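# Move an unpowered 5.7 kg robot arm between desks

## Task

Take the 5.7 kg spare robot arm, whose joints are unpowered and flop loosely, out of the open case on one desk and lay it on the other desk. To count as done: it rests motionless with nothing hanging past any desk edge; no part of it ever drops freely more than a few centimetres; the case is still on its own desk; the robot has released it and backed away; the robot has not toppled or been left leaning; and nothing is held in place only by the robot.

## Robot and tools

ROBOT. A wheeled base with a vertical column, a tilting head holding two cameras, and two six-joint arms (left and right), each ending in a two-finger gripper. Folded, as at the start, it is 0.73 m long, 0.62 m wide and 1.88 m tall, and its front sits 0.40 m ahead of the column. The base drives straight or turns on the spot; it cannot move sideways.

FRAMES. Base frame: origin on the floor between the drive wheels, under the column; x forward, y left, z up. left_hand and right_hand are reported in this frame as the point where the fingers meet (the tips reach 8 mm further). quat_wxyz maps (0,0,1) onto the finger direction; the hand's y axis runs along the opening. The odometry frame is the base frame as it stood when the scene began. base_odometry counts wheel turns, so slipping shows up as travel.

execute_actions. Argument "actions" is a list holding one action or none (none just reports). An action may have "base", "joints" and "speeds"; its motions begin together. "base" holds exactly one key: translate_m, a relative drive in metres from where the base is now (+ forward, -3 to 3), or rotate_rad, a relative turn in radians (+ left/counter-clockwise seen from above, -3.2 to 3.2). "joints" is a single dictionary for both arms and the head, keyed by joint name; each value is an absolute target, not an offset. Arm joints and head_tilt_rad are in radians, grippers in metres of fingertip gap. Ranges: head_tilt_rad -0.61 to 1.308 (0 about level, + looks down); joint1 -2.879 to 2.879; joint2 0 to 3.141; joint3 0 to 3.019; joint4 -1.692 to 1.57; joint5 -1.57 to 1.57 (+ swings the hand to the robot's right); joint6 -2.094 to 2.094 (+ clockwise seen from behind the hand); gripper 0 (closed) to 0.093. Right-arm names mirror left ones (right_joint1_rad ... right_gripper_m). "speeds" caps translate_m at 0.05 to 0.8 m/s and rotate_rad at 0.1 to 1 rad/s (default is the top); it does not slow the arms. A base move needing over 8.667 s is refused; an action lasts at most 15 s. "cameras" lists names from cam_head_left, cam_head_right, cam_left_wrist, cam_right_wrist, nav_camera or "all"; [] returns none. Any bad key or out-of-range value refuses the whole call. Joints you omit keep pushing toward earlier targets.

wait: seconds, 0 to 10; reports state and images. zoom_image: camera plus region [x0, y0, x1, y1] in pixels of that camera's latest image, at most 504 by 504. read_manual: only licence texts. finished_scene: scene number; ends the scene irreversibly.

ARM GEOMETRY. With left_joint1_rad at -1.57 (right arm 1.57) and joints 5 and 6 at 0, the arm lies in a forward-facing vertical plane 0.23 m beside the column. Let a = j2 - 0.35, b = 1.05 + j2 - j3, c = b - j4 (c = 1.57 means fingers straight down). The hand point is then 0.12 + 0.39 sin a + 0.38 cos b + 0.25 cos c m ahead and 1.46 + 0.39 cos a - 0.38 sin b - 0.25 sin c m up. Example: j2, j3, j4 = 0.93, 0.78, 0.14 gives 0.60 ahead, 1.21 up. Expect the real hand up to 5 cm lower and nearer the column (about 12 cm with heavy or far loads); trust the reported hand position. Reach is about 1 m from the shoulder, lowest about 0.47 m up at 0.3 m ahead; the floor is out of reach.

LOADS. Fingers pointing down, one arm handles about 3.2 kg at 0.4 m ahead and 0.65-1.2 m up; 2 kg out to 0.6 m (0.65-1.25 m up); 1 kg out to 0.8 m (0.9-1.2 m up). One grip holds roughly 2-6 kg. A 5.7 kg object therefore calls for both hands or for keeping it supported. Heavy loads need fingers at least about 1.2 rad below horizontal, otherwise the arm sags and reports time_out or off_target.

GRIPPER. Fingers are 7 cm long; the outer span exceeds the reported gap by 1 cm at the tips and 5 cm at the base. The body is 10 by 7 cm; the wrist camera sticks out 11 cm on one side. To grip, command a gap smaller than the object; off_target is then expected. A gap staying 0.002 m or more above target means something is held.

RESULT LINES. base_status and joint_status: done, off_target (may still push), contact_stop (base only; a wheel stalled — back off 0.05 m before retrying or turning), time_out, not_followed, limit_stop_at_motor_heat. "joint command not followed" plus "cause:" means a safety check blocked an arm near itself, the body, the other arm or an object; undo the offending joints by at least 0.05 rad, or move the other arm. on_its_own reports uncommanded behaviour; "held at" is the held target. motor_effort covers only the wheels (+ pushes forward). turned_by_wheels vs turned_by_imu disagreeing beyond about 4 % and 0.05 rad means a collision or slip. base_tilt in degrees; a drop of 0.5 or more in forward tilt while moving means leaning back — reverse 0.05 m. wheel_motors_off = 1 after about 3 s of hard pushing; wheels are off 2 s. Motor temperatures per arm joint; MOTOR HOT from 85 °C; at 100 °C an OVER-TEMPERATURE FAULT drops that arm and its load.

PRACTICE. Small target changes (under 0.03 rad, 0.08 for joints 2 and 3) may not move a joint; touch gently in 0.05 rad steps from your last target. A blocked arm keeps straining and heats up; relieve it by resending its reported positions (a held load sinks about 1 cm per kg). Desk tops 0.30-1.20 m high can slide over the base and strike the column. Keep the arms from striking or pressing each other, especially near the centre line. Cameras: head cameras 1.47-1.58 m up, looking down by about head_tilt_rad; wrist cameras sit 0.10 m behind the fingertips and view along the fingers; nav_camera is 0.23 m up at the base front. The robot holds its last command while you think, and loose objects may get nudged occasionally. Avoid dropping the arm, disturbing the case, tipping the robot, and leaving the load held.

Each tool is called after "Request:" as name([rows], argument=value, ...), one row to a line, values as JSON.

## Session

Request:
execute_actions([
  {"joints":{"head_tilt_rad":0.6}},
])

Scene clock: 0.73 s.
Motor temperatures (°C, as the motors report them): left_arm=[23 22 23 21 22 21] | right_arm=[22 21 21 23 20 24]
base_odometry: x=+0.000 y=+0.000 heading=+0.000 (m, m, rad; odometry frame)
turned_by_wheels: +0.000 (rad since the last result)
turned_by_imu: +0.000 (rad since the last result)
base_tilt: forward=+0.1 right=-0.3 (deg)
base_status: not commanded
joint_positions: head_tilt_rad=+0.618 left_joint1_rad=-1.571 left_joint2_rad=+0.890 left_joint3_rad=+0.416 left_joint4_rad=-0.961 left_joint5_rad=+0.028 left_joint6_rad=-0.093 left_gripper_m=+0.094 right_joint1_rad=+1.573 right_joint2_rad=+0.861 right_joint3_rad=+0.421 right_joint4_rad=-0.966 right_joint5_rad=+0.027 right_joint6_rad=+0.060 right_gripper_m=+0.094
joint_status: all done
wheel_motors_off: 0
motor_effort: left_wheel=+0(0) right_wheel=+2(2) (%)
left_hand: x=+0.1479 y=+0.2197 z=+1.2535 quat_wxyz=(+0.440, +0.048, -0.897, -0.008) (m; base frame)
right_hand: x=+0.1554 y=-0.2296 z=+1.2544 quat_wxyz=(+0.426, -0.020, -0.904, +0.024) (m; base frame)
pictures: cam_head_left, cam_head_right, cam_left_wrist, cam_right_wrist, nav_camera
Images, in order (width x height): cam_head_left 504x504, cam_head_right 504x504, cam_left_wrist 616x616, cam_right_wrist 616x616, nav_camera 504x504.

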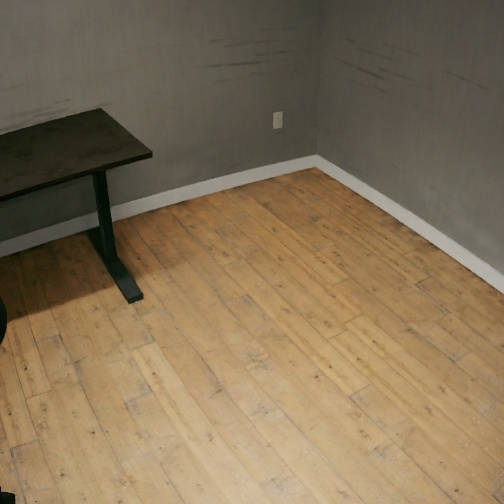

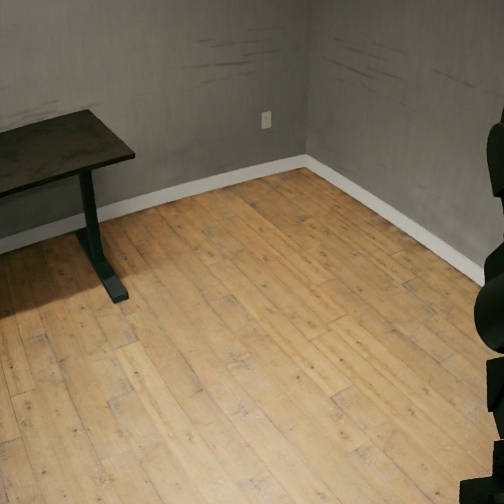

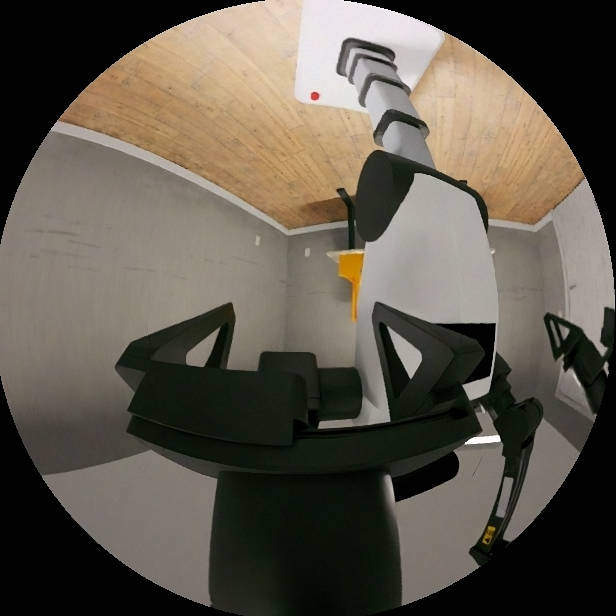

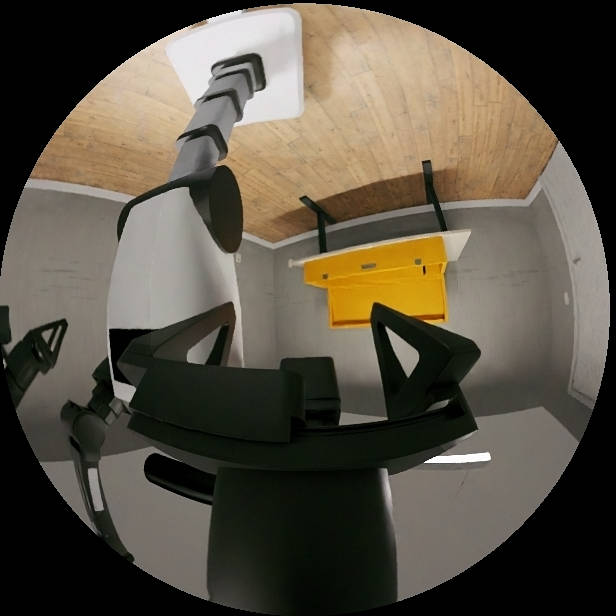

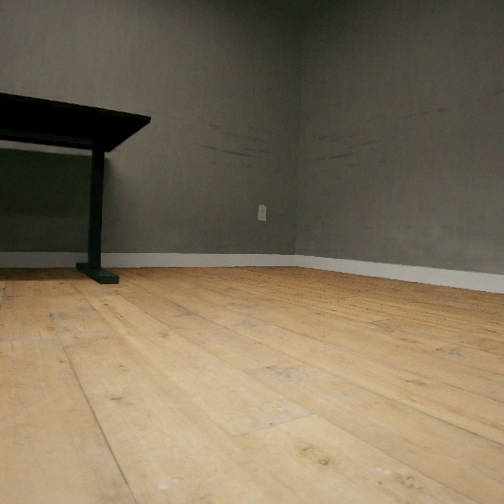

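Request:
execute_actions([
  {"base":{"rotate_rad":-2.6}},
], cameras=["cam_head_left","nav_camera"])

Scene clock: 6.03 s.
Motor temperatures (°C, as the motors report them): left_arm=[23 22 23 21 22 21] | right_arm=[22 21 21 23 20 24]
base_odometry: x=+0.000 y=+0.000 heading=-2.599 (m, m, rad; odometry frame)
turned_by_wheels: -2.599 (rad since the last result)
turned_by_imu: -2.629 (rad since the last result)
base_tilt: forward=+0.1 right=-0.3 (deg)
base_status: done
joint_positions: head_tilt_rad=+0.618 left_joint1_rad=-1.571 left_joint2_rad=+0.890 left_joint3_rad=+0.416 left_joint4_rad=-0.961 left_joint5_rad=+0.028 left_joint6_rad=-0.093 left_gripper_m=+0.094 right_joint1_rad=+1.573 right_joint2_rad=+0.861 right_joint3_rad=+0.421 right_joint4_rad=-0.966 right_joint5_rad=+0.027 right_joint6_rad=+0.060 right_gripper_m=+0.094
joint_status: not commanded
wheel_motors_off: 0
motor_effort: left_wheel=+3(35) right_wheel=-5(44) (%)
left_hand: x=+0.1479 y=+0.2197 z=+1.2535 quat_wxyz=(+0.440, +0.048, -0.897, -0.008) (m; base frame)
right_hand: x=+0.1554 y=-0.2296 z=+1.2544 quat_wxyz=(+0.426, -0.020, -0.904, +0.024) (m; base frame)
pictures: cam_head_left, nav_camera
Images, in order (width x height): cam_head_left 504x504, nav_camera 504x504.

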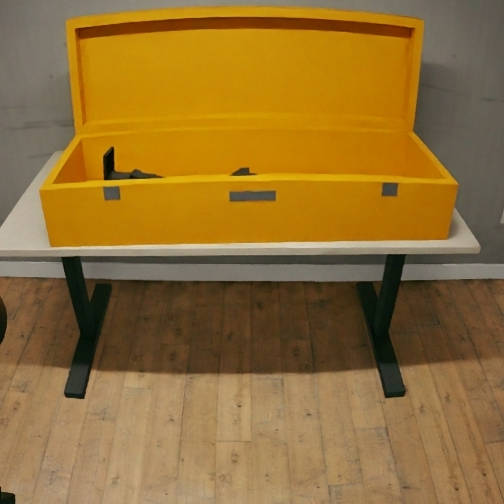

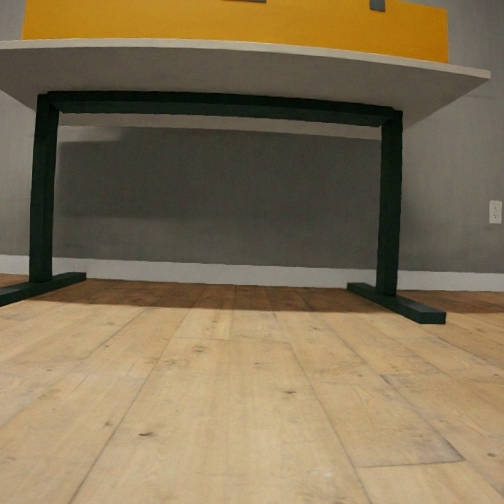

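Request:
execute_actions([
  {"base":{"translate_m":0.75},"joints":{"head_tilt_rad":0.9,"left_joint2_rad":0.95,"left_joint3_rad":1.05,"left_joint4_rad":-0.6,"right_joint2_rad":0.95,"right_joint3_rad":1.05,"right_joint4_rad":-0.6}},
])

Scene clock: 11.33 s.
Motor temperatures (°C, as the motors report them): left_arm=[23 22 23 21 22 21] | right_arm=[22 22 22 23 20 24]
base_odometry: x=-0.643 y=-0.387 heading=-2.599 (m, m, rad; odometry frame)
turned_by_wheels: +0.000 (rad since the last result)
turned_by_imu: +0.002 (rad since the last result)
base_tilt: forward=+0.0 right=-0.2 (deg)
base_status: done
joint_positions: head_tilt_rad=+0.902 left_joint1_rad=-1.571 left_joint2_rad=+0.945 left_joint3_rad=+1.036 left_joint4_rad=-0.603 left_joint5_rad=+0.028 left_joint6_rad=-0.093 left_gripper_m=+0.094 right_joint1_rad=+1.573 right_joint2_rad=+0.946 right_joint3_rad=+1.037 right_joint4_rad=-0.601 right_joint5_rad=+0.027 right_joint6_rad=+0.060 right_gripper_m=+0.094
joint_status: all done
wheel_motors_off: 0
motor_effort: left_wheel=+0(47) right_wheel=+0(58) (%)
left_hand: x=+0.5637 y=+0.2196 z=+1.2161 quat_wxyz=(-0.005, +0.046, -0.999, +0.014) (m; base frame)
right_hand: x=+0.5650 y=-0.2290 z=+1.2162 quat_wxyz=(-0.007, -0.029, -0.999, +0.012) (m; base frame)
pictures: cam_head_left, cam_head_right, cam_left_wrist, cam_right_wrist, nav_camera
Images, in order (width x height): cam_head_left 504x504, cam_head_right 504x504, cam_left_wrist 616x616, cam_right_wrist 616x616, nav_camera 504x504.

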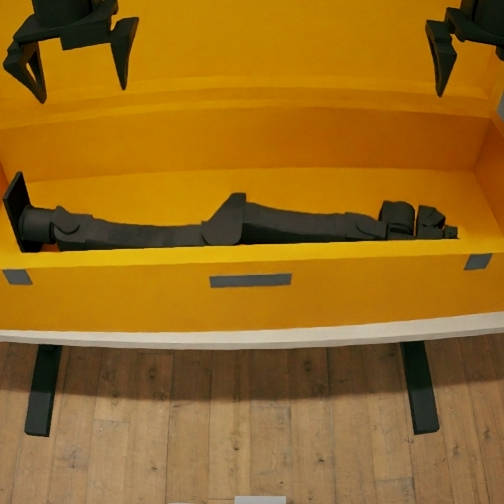

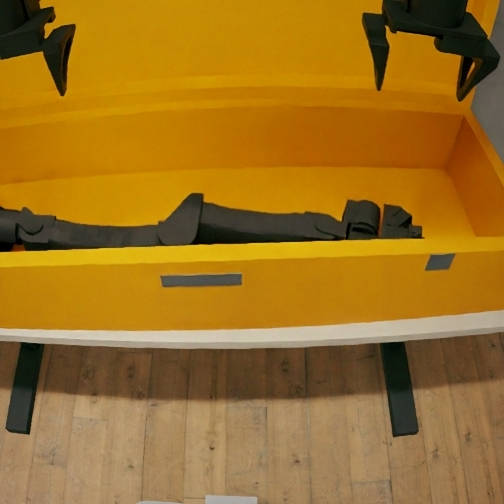

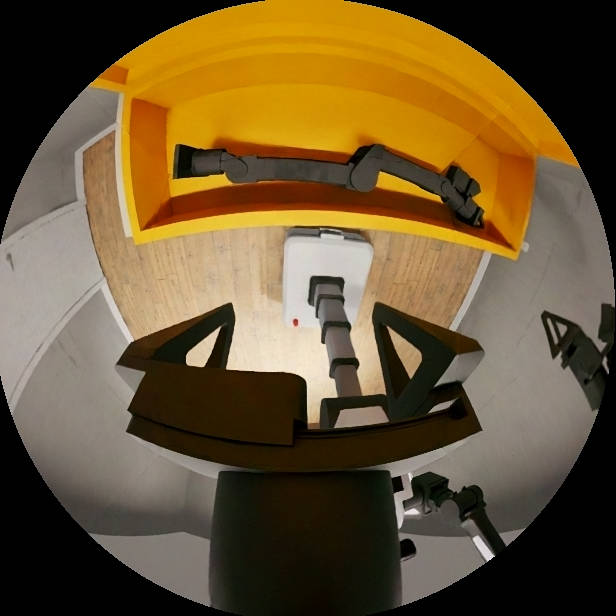

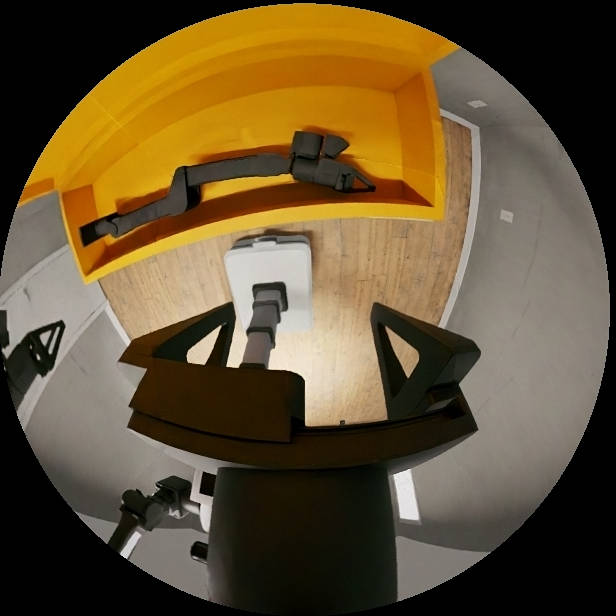

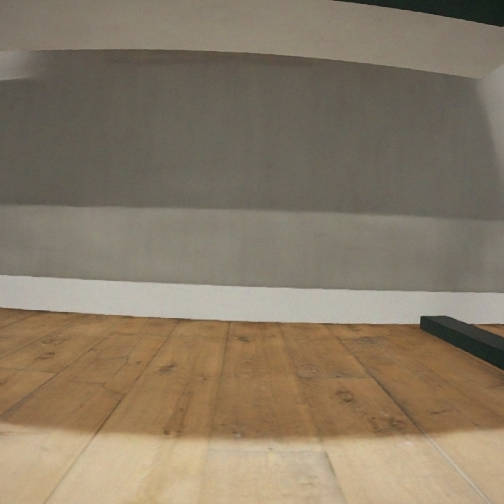

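Request:
execute_actions([
  {"base":{"translate_m":0.2},"joints":{"head_tilt_rad":1.15,"left_joint2_rad":0.7,"left_joint3_rad":0.65,"left_joint4_rad":-0.47,"left_joint6_rad":1.57,"right_joint2_rad":0.7,"right_joint3_rad":0.65,"right_joint4_rad":-0.47,"right_joint6_rad":-1.57}},
])

Scene clock: 19.40 s.
Motor temperatures (°C, as the motors report them): left_arm=[23 23 24 21 22 21] | right_arm=[22 22 22 23 20 24]
base_odometry: x=-0.814 y=-0.490 heading=-2.599 (m, m, rad; odometry frame)
turned_by_wheels: +0.000 (rad since the last result)
turned_by_imu: +0.001 (rad since the last result)
base_tilt: forward=+0.1 right=-0.2 (deg)
base_status: done
joint_positions: head_tilt_rad=+1.149 left_joint1_rad=-1.571 left_joint2_rad=+0.690 left_joint3_rad=+0.641 left_joint4_rad=-0.482 left_joint5_rad=+0.028 left_joint6_rad=+1.558 left_gripper_m=+0.094 right_joint1_rad=+1.573 right_joint2_rad=+0.700 right_joint3_rad=+0.642 right_joint4_rad=-0.480 right_joint5_rad=+0.027 right_joint6_rad=-1.562 right_gripper_m=+0.094
joint_status: all done
wheel_motors_off: 0
motor_effort: left_wheel=+0(32) right_wheel=+0(39) (%)
left_hand: x=+0.4260 y=+0.2196 z=+1.2328 quat_wxyz=(-0.007, -0.702, -0.712, +0.013) (m; base frame)
right_hand: x=+0.4255 y=-0.2292 z=+1.2302 quat_wxyz=(+0.014, +0.704, -0.710, +0.004) (m; base frame)
pictures: cam_head_left, cam_head_right, cam_left_wrist, cam_right_wrist, nav_camera
Images, in order (width x height): cam_head_left 504x504, cam_head_right 504x504, cam_left_wrist 616x616, cam_right_wrist 616x616, nav_camera 504x504.

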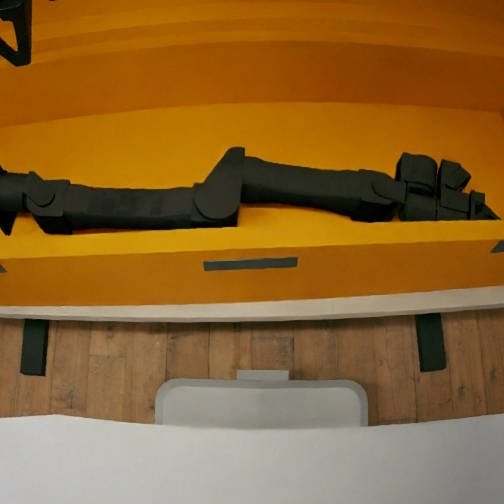

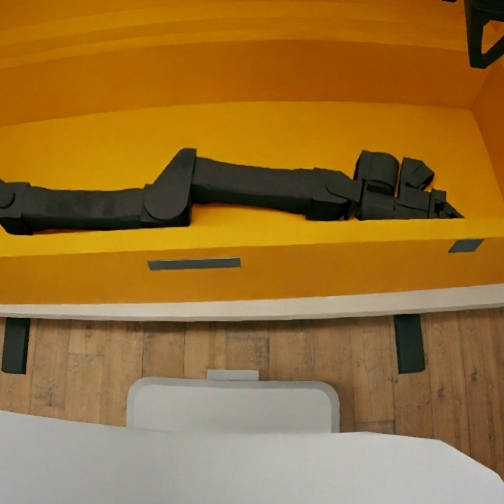

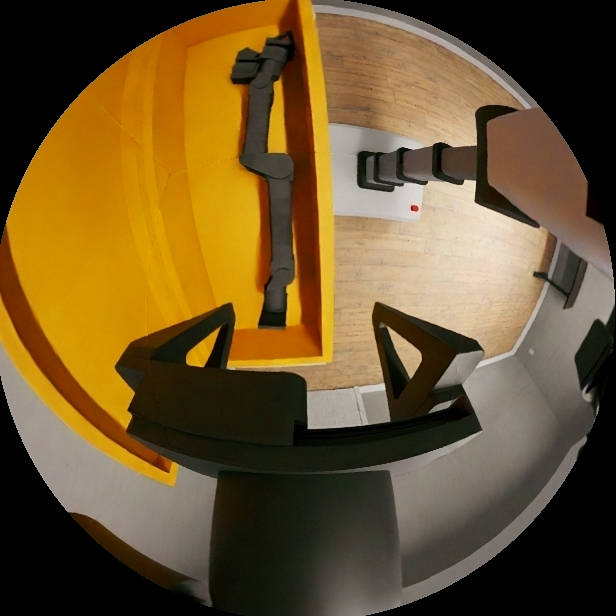

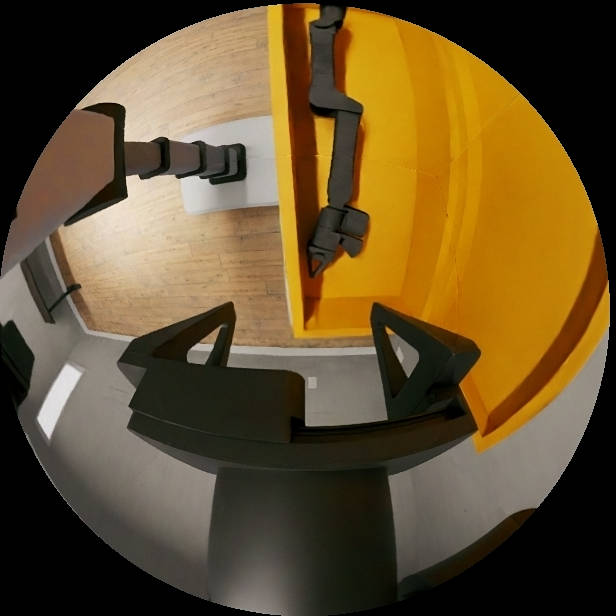

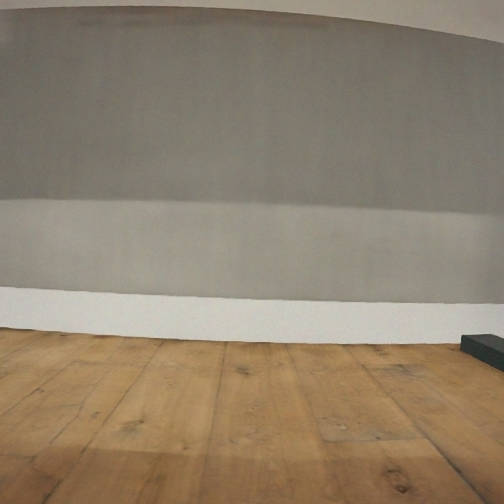

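Request:
execute_actions([
  {"base":{"translate_m":0.05},"joints":{"left_joint2_rad":1.54,"left_joint3_rad":0.88,"left_joint4_rad":0.14,"right_joint1_rad":1.72,"right_joint5_rad":0.13,"right_joint2_rad":1.56,"right_joint3_rad":0.96,"right_joint4_rad":0.08}},
])

Scene clock: 28.83 s.
Motor temperatures (°C, as the motors report them): left_arm=[23 23 24 21 22 21] | right_arm=[22 22 22 23 20 24]
base_odometry: x=-0.857 y=-0.516 heading=-2.599 (m, m, rad; odometry frame)
turned_by_wheels: +0.000 (rad since the last result)
turned_by_imu: +0.001 (rad since the last result)
base_tilt: forward=+0.1 right=-0.3 (deg)
base_status: done
joint_positions: head_tilt_rad=+1.149 left_joint1_rad=-1.571 left_joint2_rad=+1.552 left_joint3_rad=+0.881 left_joint4_rad=+0.125 left_joint5_rad=+0.028 left_joint6_rad=+1.559 left_gripper_m=+0.094 right_joint1_rad=+1.727 right_joint2_rad=+1.566 right_joint3_rad=+0.961 right_joint4_rad=+0.069 right_joint5_rad=+0.127 right_joint6_rad=-1.563 right_gripper_m=+0.094
joint_status: all done
wheel_motors_off: 0
motor_effort: left_wheel=+1(31) right_wheel=+1(39) (%)
left_hand: x=+0.4215 y=+0.2196 z=+0.9698 quat_wxyz=(-0.002, -0.703, -0.711, +0.018) (m; base frame)
right_hand: x=+0.4492 y=-0.1514 z=+0.9670 quat_wxyz=(-0.001, +0.732, -0.681, -0.005) (m; base frame)
pictures: cam_head_left, cam_head_right, cam_left_wrist, cam_right_wrist, nav_camera
Images, in order (width x height): cam_head_left 504x504, cam_head_right 504x504, cam_left_wrist 616x616, cam_right_wrist 616x616, nav_camera 504x504.

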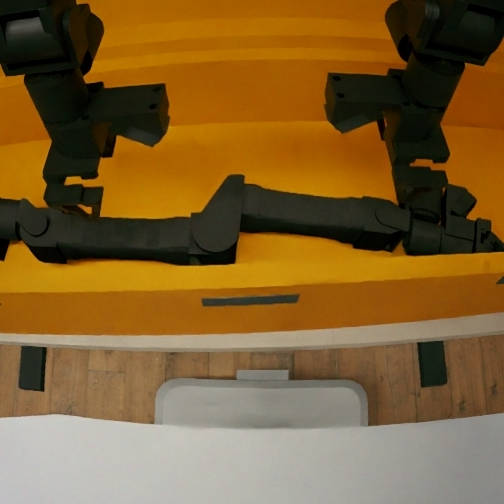

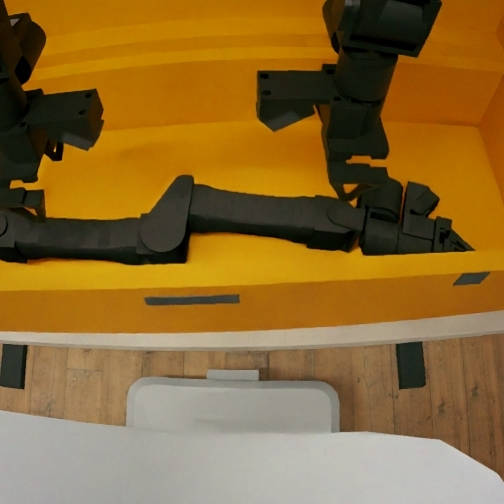

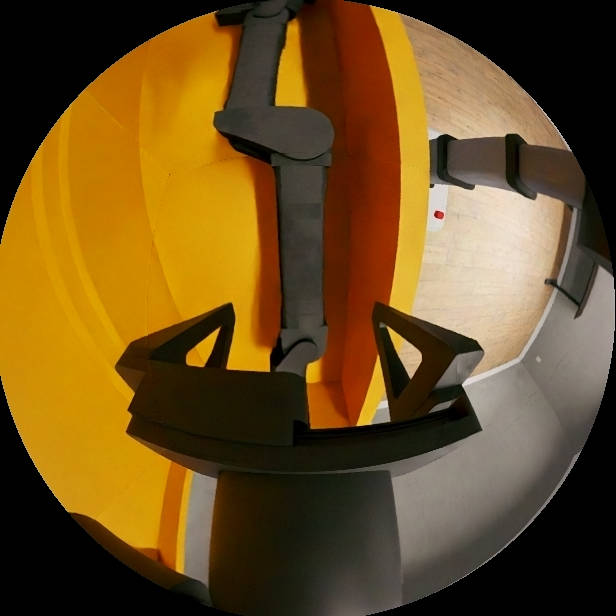

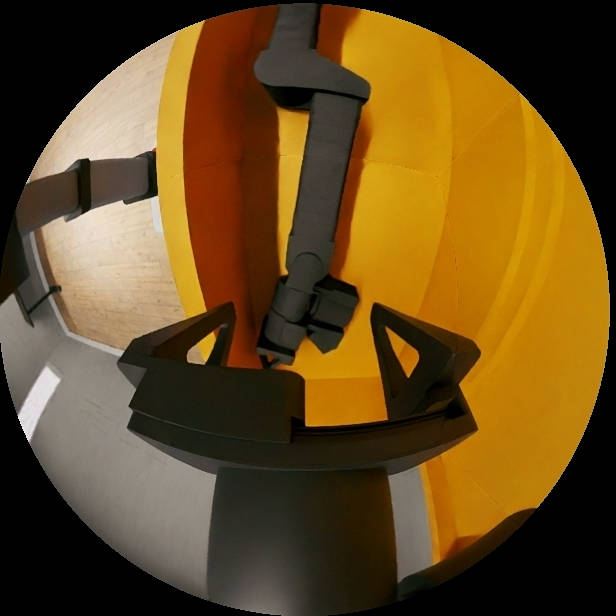

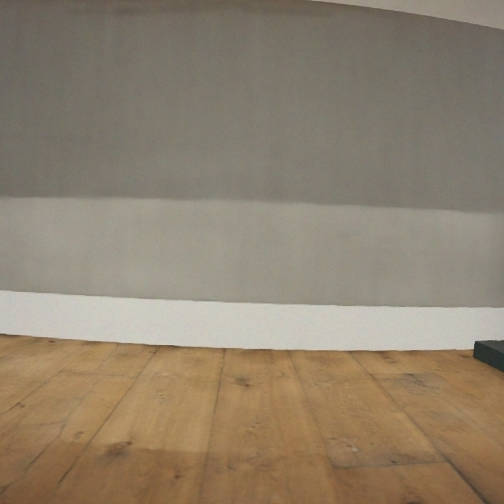

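Request:
execute_actions([
  {"joints":{"left_joint6_rad":-1.57,"right_joint6_rad":1.57,"left_joint1_rad":-1.72,"left_joint5_rad":-0.13,"right_joint1_rad":1.85,"right_joint5_rad":0.24}},
], cameras=["cam_head_left","cam_left_wrist","cam_right_wrist"])

Scene clock: 34.83 s.
Motor temperatures (°C, as the motors report them): left_arm=[23 23 24 21 22 21] | right_arm=[22 23 22 23 20 24]
base_odometry: x=-0.857 y=-0.516 heading=-2.599 (m, m, rad; odometry frame)
turned_by_wheels: +0.000 (rad since the last result)
turned_by_imu: +0.001 (rad since the last result)
base_tilt: forward=+0.0 right=-0.2 (deg)
base_status: not commanded
joint_positions: head_tilt_rad=+1.149 left_joint1_rad=-1.724 left_joint2_rad=+1.552 left_joint3_rad=+0.881 left_joint4_rad=+0.125 left_joint5_rad=-0.128 left_joint6_rad=-1.558 left_gripper_m=+0.094 right_joint1_rad=+1.855 right_joint2_rad=+1.566 right_joint3_rad=+0.961 right_joint4_rad=+0.069 right_joint5_rad=+0.237 right_joint6_rad=+1.562 right_gripper_m=+0.094
joint_status: all done
wheel_motors_off: 0
motor_effort: left_wheel=+0(0) right_wheel=+0(0) (%)
left_hand: x=+0.4197 y=+0.1559 z=+0.9743 quat_wxyz=(+0.008, +0.674, -0.739, -0.005) (m; base frame)
right_hand: x=+0.4448 y=-0.0934 z=+0.9781 quat_wxyz=(+0.001, -0.651, -0.759, -0.005) (m; base frame)
pictures: cam_head_left, cam_left_wrist, cam_right_wrist
Images, in order (width x height): cam_head_left 504x504, cam_left_wrist 616x616, cam_right_wrist 616x616.

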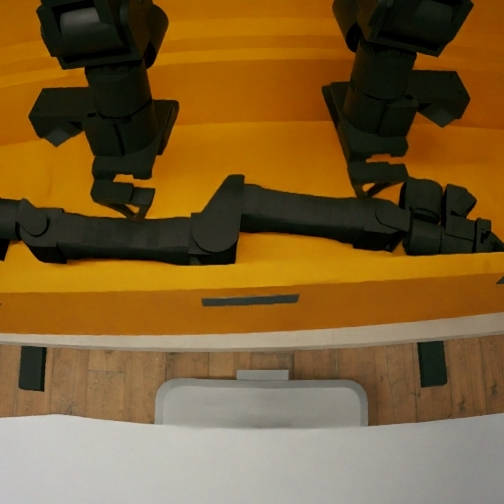

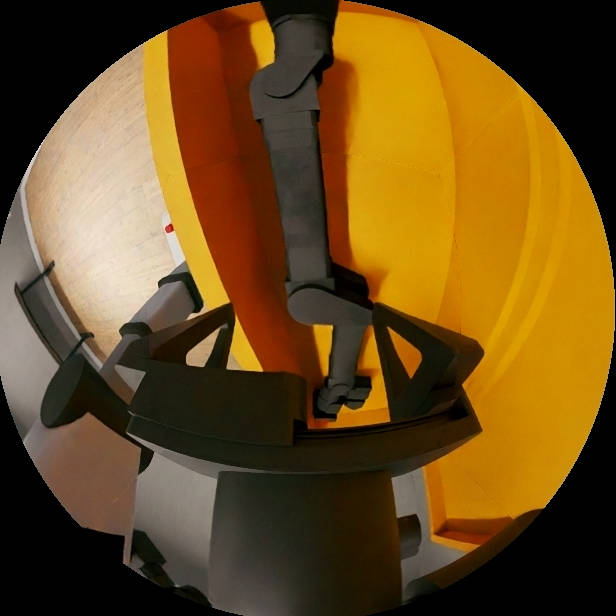

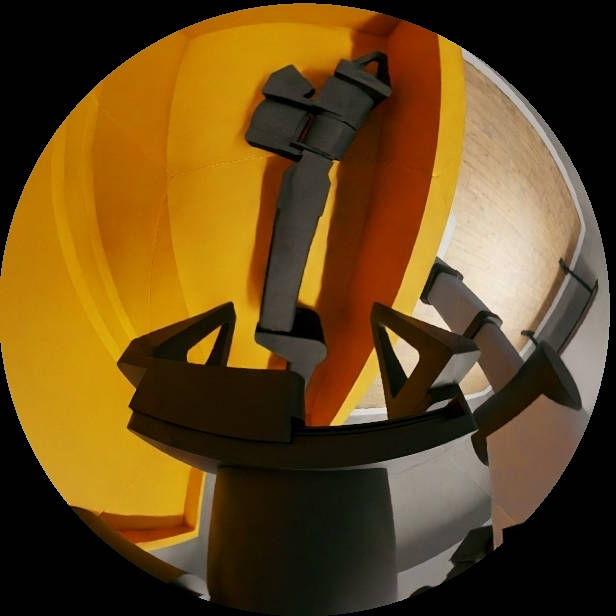

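Request:
execute_actions([
  {"joints":{"left_joint2_rad":1.88,"left_joint3_rad":1.16,"left_joint4_rad":0.19,"right_joint2_rad":1.9,"right_joint3_rad":1.24,"right_joint4_rad":0.13}},
], cameras=["cam_head_left","cam_left_wrist","cam_right_wrist"])

Scene clock: 38.93 s.
Motor temperatures (°C, as the motors report them): left_arm=[23 23 23 21 22 21] | right_arm=[22 23 22 23 21 24]
base_odometry: x=-0.857 y=-0.516 heading=-2.599 (m, m, rad; odometry frame)
turned_by_wheels: +0.000 (rad since the last result)
turned_by_imu: +0.001 (rad since the last result)
base_tilt: forward=+0.0 right=-0.2 (deg)
base_status: not commanded
joint_positions: head_tilt_rad=+1.149 left_joint1_rad=-1.724 left_joint2_rad=+1.887 left_joint3_rad=+1.159 left_joint4_rad=+0.185 left_joint5_rad=-0.128 left_joint6_rad=-1.559 left_gripper_m=+0.094 right_joint1_rad=+1.855 right_joint2_rad=+1.912 right_joint3_rad=+1.238 right_joint4_rad=+0.126 right_joint5_rad=+0.237 right_joint6_rad=+1.563 right_gripper_m=+0.094
joint_status: all done
wheel_motors_off: 0
motor_effort: left_wheel=+0(2) right_wheel=-1(3) (%)
left_hand: x=+0.4238 y=+0.1394 z=+0.8535 quat_wxyz=(+0.007, +0.674, -0.739, -0.004) (m; base frame)
right_hand: x=+0.4368 y=-0.0634 z=+0.8543 quat_wxyz=(+0.005, -0.650, -0.760, +0.000) (m; base frame)
pictures: cam_head_left, cam_left_wrist, cam_right_wrist
Images, in order (width x height): cam_head_left 504x504, cam_left_wrist 616x616, cam_right_wrist 616x616.

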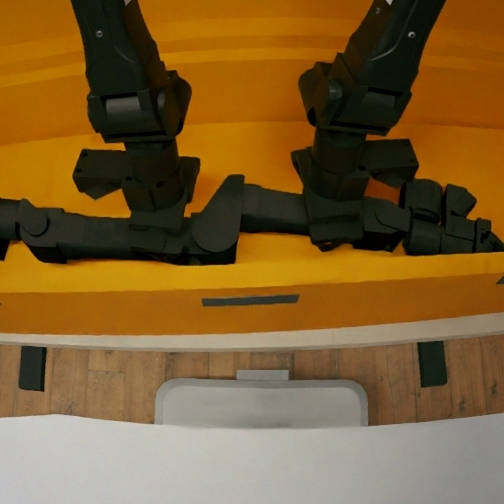

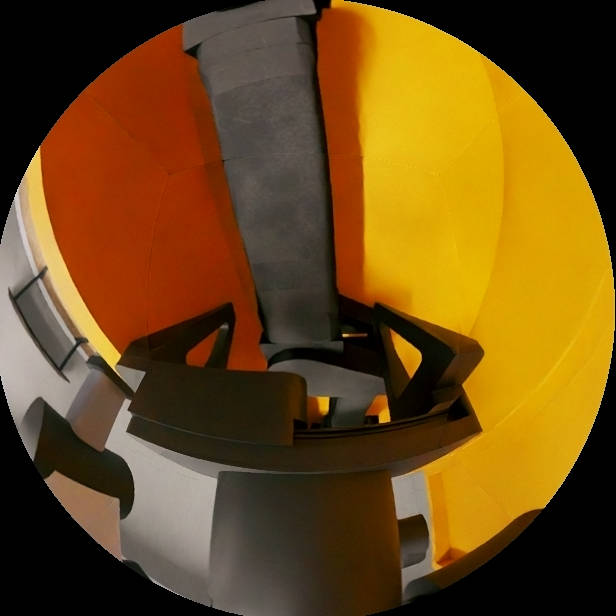

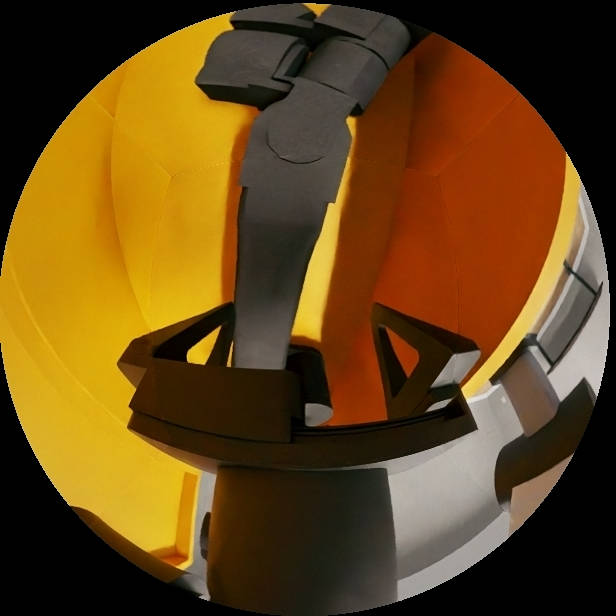

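Request:
execute_actions([
  {"joints":{"left_joint1_rad":-1.6,"left_joint5_rad":-0.03,"right_joint1_rad":1.8,"right_joint5_rad":0.2,"right_joint3_rad":1.31,"right_joint4_rad":0.07}},
], cameras=["cam_head_left","cam_left_wrist","cam_right_wrist"])

Request:
execute_actions([
  {"joints":{"left_joint2_rad":2.0,"left_joint3_rad":1.27,"left_joint4_rad":0.21,"right_joint2_rad":2.02,"right_joint3_rad":1.41,"right_joint4_rad":0.09}},
], cameras=["cam_head_left","cam_left_wrist","cam_right_wrist"])

Scene clock: 42.93 s.
Motor temperatures (°C, as the motors report them): left_arm=[23 23 23 21 22 21] | right_arm=[22 23 22 23 21 24]
base_odometry: x=-0.857 y=-0.516 heading=-2.599 (m, m, rad; odometry frame)
turned_by_wheels: +0.000 (rad since the last result)
turned_by_imu: +0.001 (rad since the last result)
base_tilt: forward=+0.1 right=-0.3 (deg)
base_status: not commanded
joint_positions: head_tilt_rad=+1.149 left_joint1_rad=-1.600 left_joint2_rad=+1.887 left_joint3_rad=+1.159 left_joint4_rad=+0.185 left_joint5_rad=-0.032 left_joint6_rad=-1.559 left_gripper_m=+0.094 right_joint1_rad=+1.793 right_joint2_rad=+1.903 right_joint3_rad=+1.315 right_joint4_rad=+0.079 right_joint5_rad=+0.201 right_joint6_rad=+1.563 right_gripper_m=+0.094
joint_status: all done
wheel_motors_off: 0
motor_effort: left_wheel=+0(0) right_wheel=-1(1) (%)
left_hand: x=+0.4262 y=+0.2093 z=+0.8481 quat_wxyz=(+0.005, +0.697, -0.717, -0.009) (m; base frame)
right_hand: x=+0.4820 y=-0.0964 z=+0.8469 quat_wxyz=(-0.012, -0.665, -0.747, -0.006) (m; base frame)
pictures: cam_head_left, cam_left_wrist, cam_right_wrist
Images, in order (width x height): cam_head_left 504x504, cam_left_wrist 616x616, cam_right_wrist 616x616.

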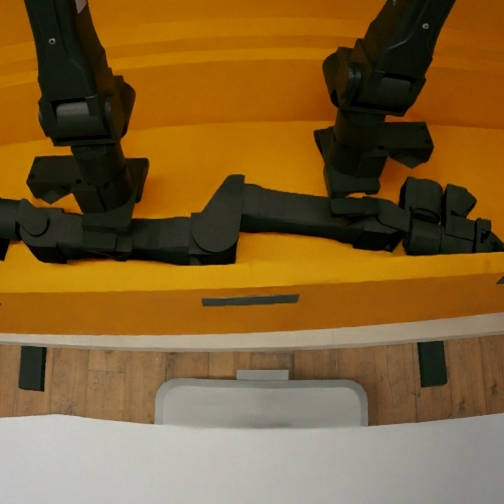

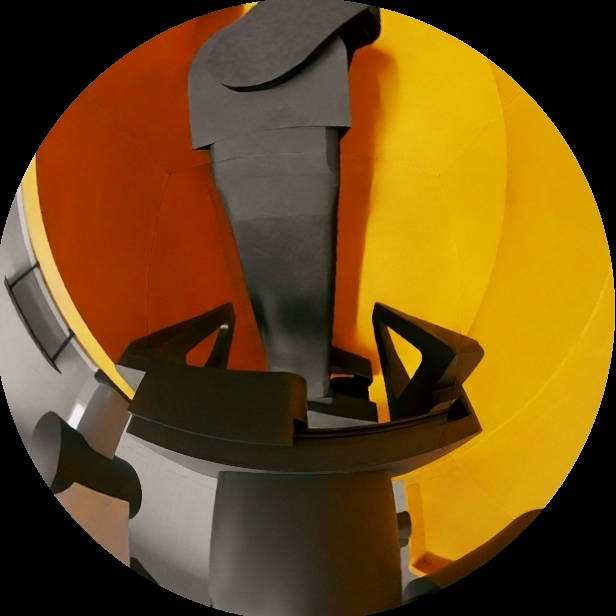

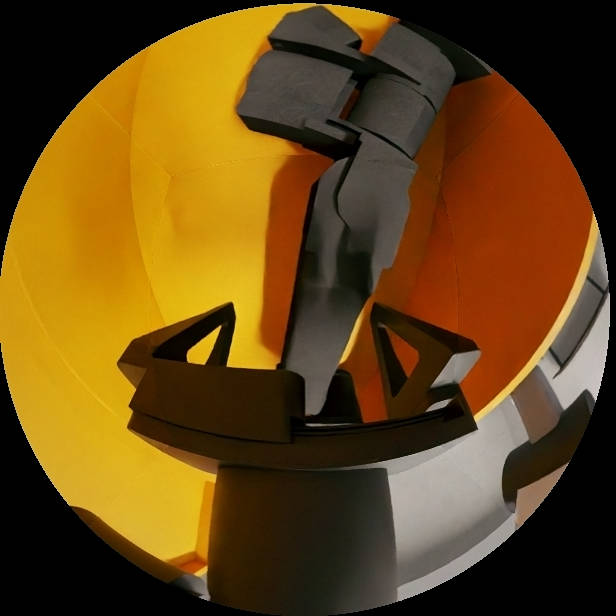

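Scene clock: 43.73 s.
Motor temperatures (°C, as the motors report them): left_arm=[23 23 23 21 22 21] | right_arm=[22 23 22 23 21 24]
base_odometry: x=-0.857 y=-0.516 heading=-2.599 (m, m, rad; odometry frame)
turned_by_wheels: +0.000 (rad since the last result)
turned_by_imu: +0.000 (rad since the last result)
base_tilt: forward=+0.0 right=-0.3 (deg)
base_status: not commanded
joint_positions: head_tilt_rad=+1.149 left_joint1_rad=-1.600 left_joint2_rad=+1.994 left_joint3_rad=+1.271 left_joint4_rad=+0.194 left_joint5_rad=-0.032 left_joint6_rad=-1.559 left_gripper_m=+0.094 right_joint1_rad=+1.798 right_joint2_rad=+1.924 right_joint3_rad=+1.354 right_joint4_rad=+0.062 right_joint5_rad=+0.217 right_joint6_rad=+1.562 right_gripper_m=+0.094
joint_status: all done
wheel_motors_off: 0
motor_effort: left_wheel=+1(3) right_wheel=+2(4) (%)
left_hand: x=+0.4303 y=+0.2082 z=+0.8066 quat_wxyz=(+0.000, +0.698, -0.716, -0.004) (m; base frame)
right_hand: x=+0.4897 y=-0.0926 z=+0.8396 quat_wxyz=(-0.017, -0.664, -0.748, -0.003) (m; base frame)
pictures: cam_head_left, cam_left_wrist, cam_right_wrist
Images, in order (width x height): cam_head_left 504x504, cam_left_wrist 616x616, cam_right_wrist 616x616.

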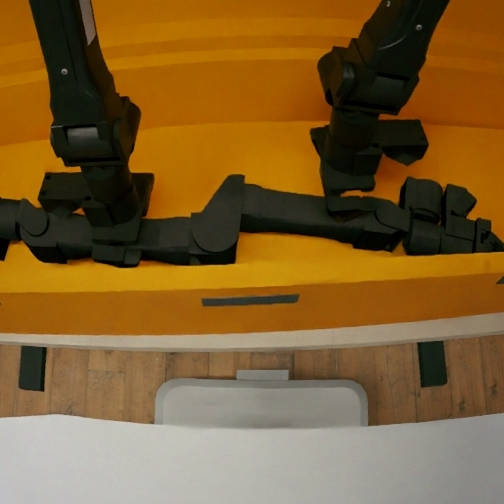

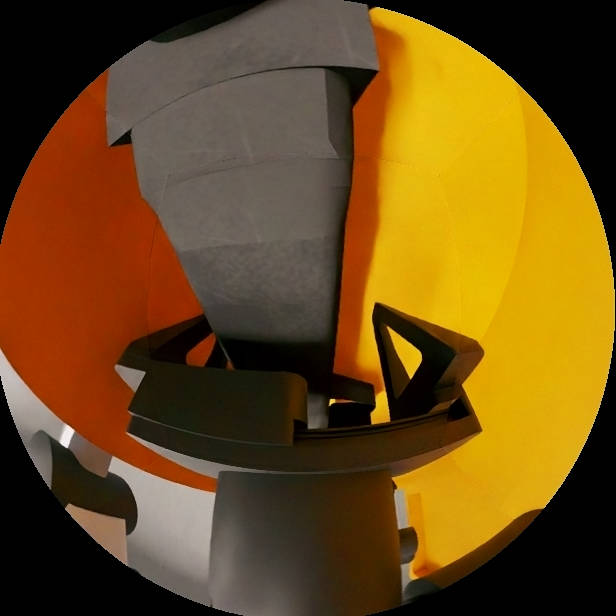

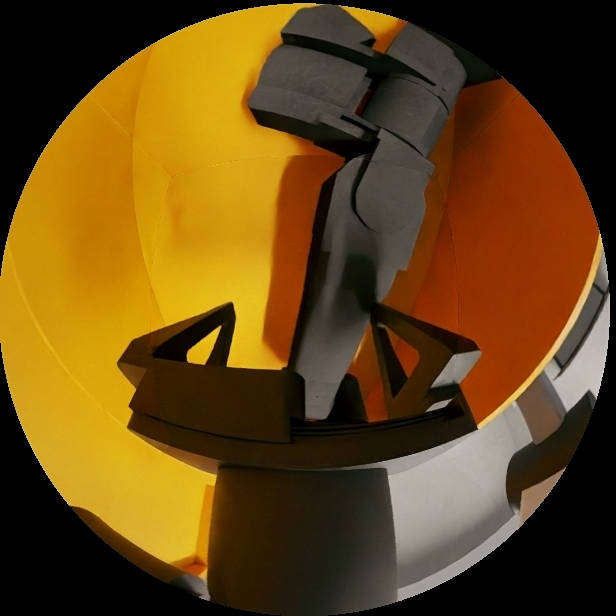

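Request:
execute_actions([
  {"joints":{"left_joint3_rad":1.22,"left_joint4_rad":0.25,"right_joint2_rad":1.86,"right_joint3_rad":1.2,"right_joint4_rad":0.12}},
], cameras=[])

Request:
execute_actions([
  {"joints":{"left_joint2_rad":2.04,"left_joint3_rad":1.29,"right_joint2_rad":2.01,"right_joint3_rad":1.33,"right_joint4_rad":0.15}},
], cameras=["cam_head_left","cam_left_wrist","cam_right_wrist"])

Scene clock: 47.87 s.
Motor temperatures (°C, as the motors report them): left_arm=[23 23 23 21 22 21] | right_arm=[22 23 22 23 21 24]
base_odometry: x=-0.857 y=-0.516 heading=-2.599 (m, m, rad; odometry frame)
turned_by_wheels: +0.000 (rad since the last result)
turned_by_imu: +0.001 (rad since the last result)
base_tilt: forward=+0.1 right=-0.3 (deg)
base_status: not commanded
joint_positions: head_tilt_rad=+1.149 left_joint1_rad=-1.600 left_joint2_rad=+1.994 left_joint3_rad=+1.224 left_joint4_rad=+0.239 left_joint5_rad=-0.032 left_joint6_rad=-1.559 left_gripper_m=+0.094 right_joint1_rad=+1.798 right_joint2_rad=+1.870 right_joint3_rad=+1.198 right_joint4_rad=+0.109 right_joint5_rad=+0.203 right_joint6_rad=+1.562 right_gripper_m=+0.094
joint_status: all done
wheel_motors_off: 0
motor_effort: left_wheel=+1(2) right_wheel=-1(1) (%)
left_hand: x=+0.4124 y=+0.2086 z=+0.8106 quat_wxyz=(+0.000, +0.698, -0.716, -0.005) (m; base frame)
right_hand: x=+0.4375 y=-0.1010 z=+0.8632 quat_wxyz=(+0.006, -0.660, -0.751, +0.012) (m; base frame)
pictures: none
No camera images: the call's "cameras" was empty. Leave "cameras" out to get every camera's image.

Scene clock: 48.73 s.
Motor temperatures (°C, as the motors report them): left_arm=[23 23 23 21 22 21] | right_arm=[22 23 22 23 21 24]
base_odometry: x=-0.857 y=-0.516 heading=-2.599 (m, m, rad; odometry frame)
turned_by_wheels: +0.000 (rad since the last result)
turned_by_imu: +0.000 (rad since the last result)
base_tilt: forward=+0.1 right=-0.3 (deg)
base_status: not commanded
joint_positions: head_tilt_rad=+1.149 left_joint1_rad=-1.600 left_joint2_rad=+2.021 left_joint3_rad=+1.296 left_joint4_rad=+0.239 left_joint5_rad=-0.032 left_joint6_rad=-1.559 left_gripper_m=+0.094 right_joint1_rad=+1.798 right_joint2_rad=+2.007 right_joint3_rad=+1.335 right_joint4_rad=+0.150 right_joint5_rad=+0.202 right_joint6_rad=+1.565 right_gripper_m=+0.094
joint_status: all done
wheel_motors_off: 0
motor_effort: left_wheel=+0(1) right_wheel=+0(1) (%)
left_hand: x=+0.4388 y=+0.2078 z=+0.7964 quat_wxyz=(-0.015, +0.698, -0.716, +0.011) (m; base frame)
right_hand: x=+0.4448 y=-0.0897 z=+0.8113 quat_wxyz=(-0.006, -0.664, -0.748, -0.002) (m; base frame)
pictures: cam_head_left, cam_left_wrist, cam_right_wrist
Images, in order (width x height): cam_head_left 504x504, cam_left_wrist 616x616, cam_right_wrist 616x616.

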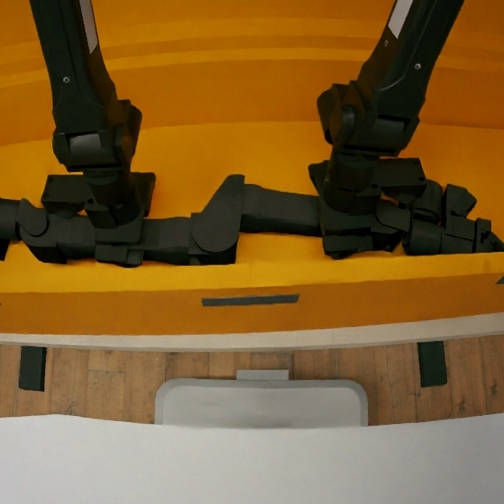

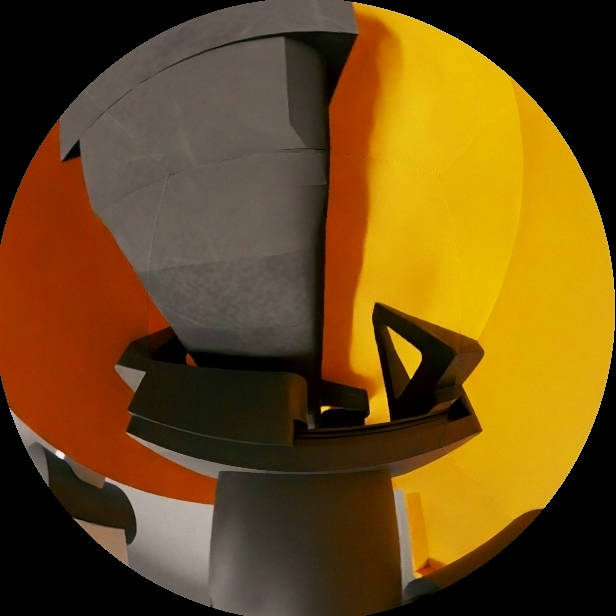

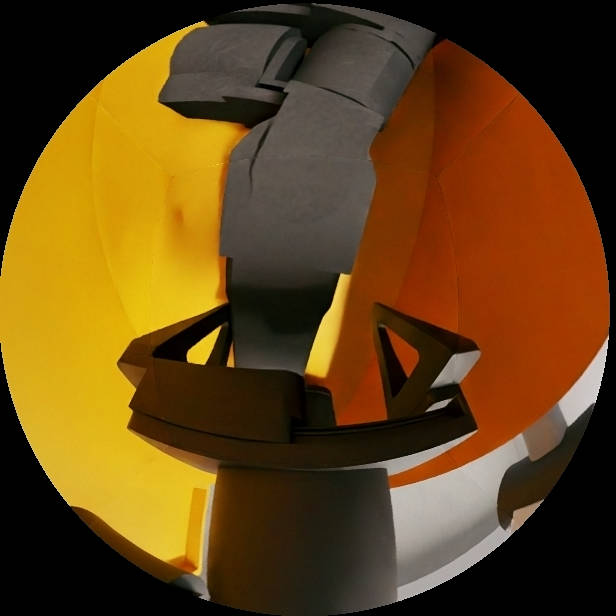

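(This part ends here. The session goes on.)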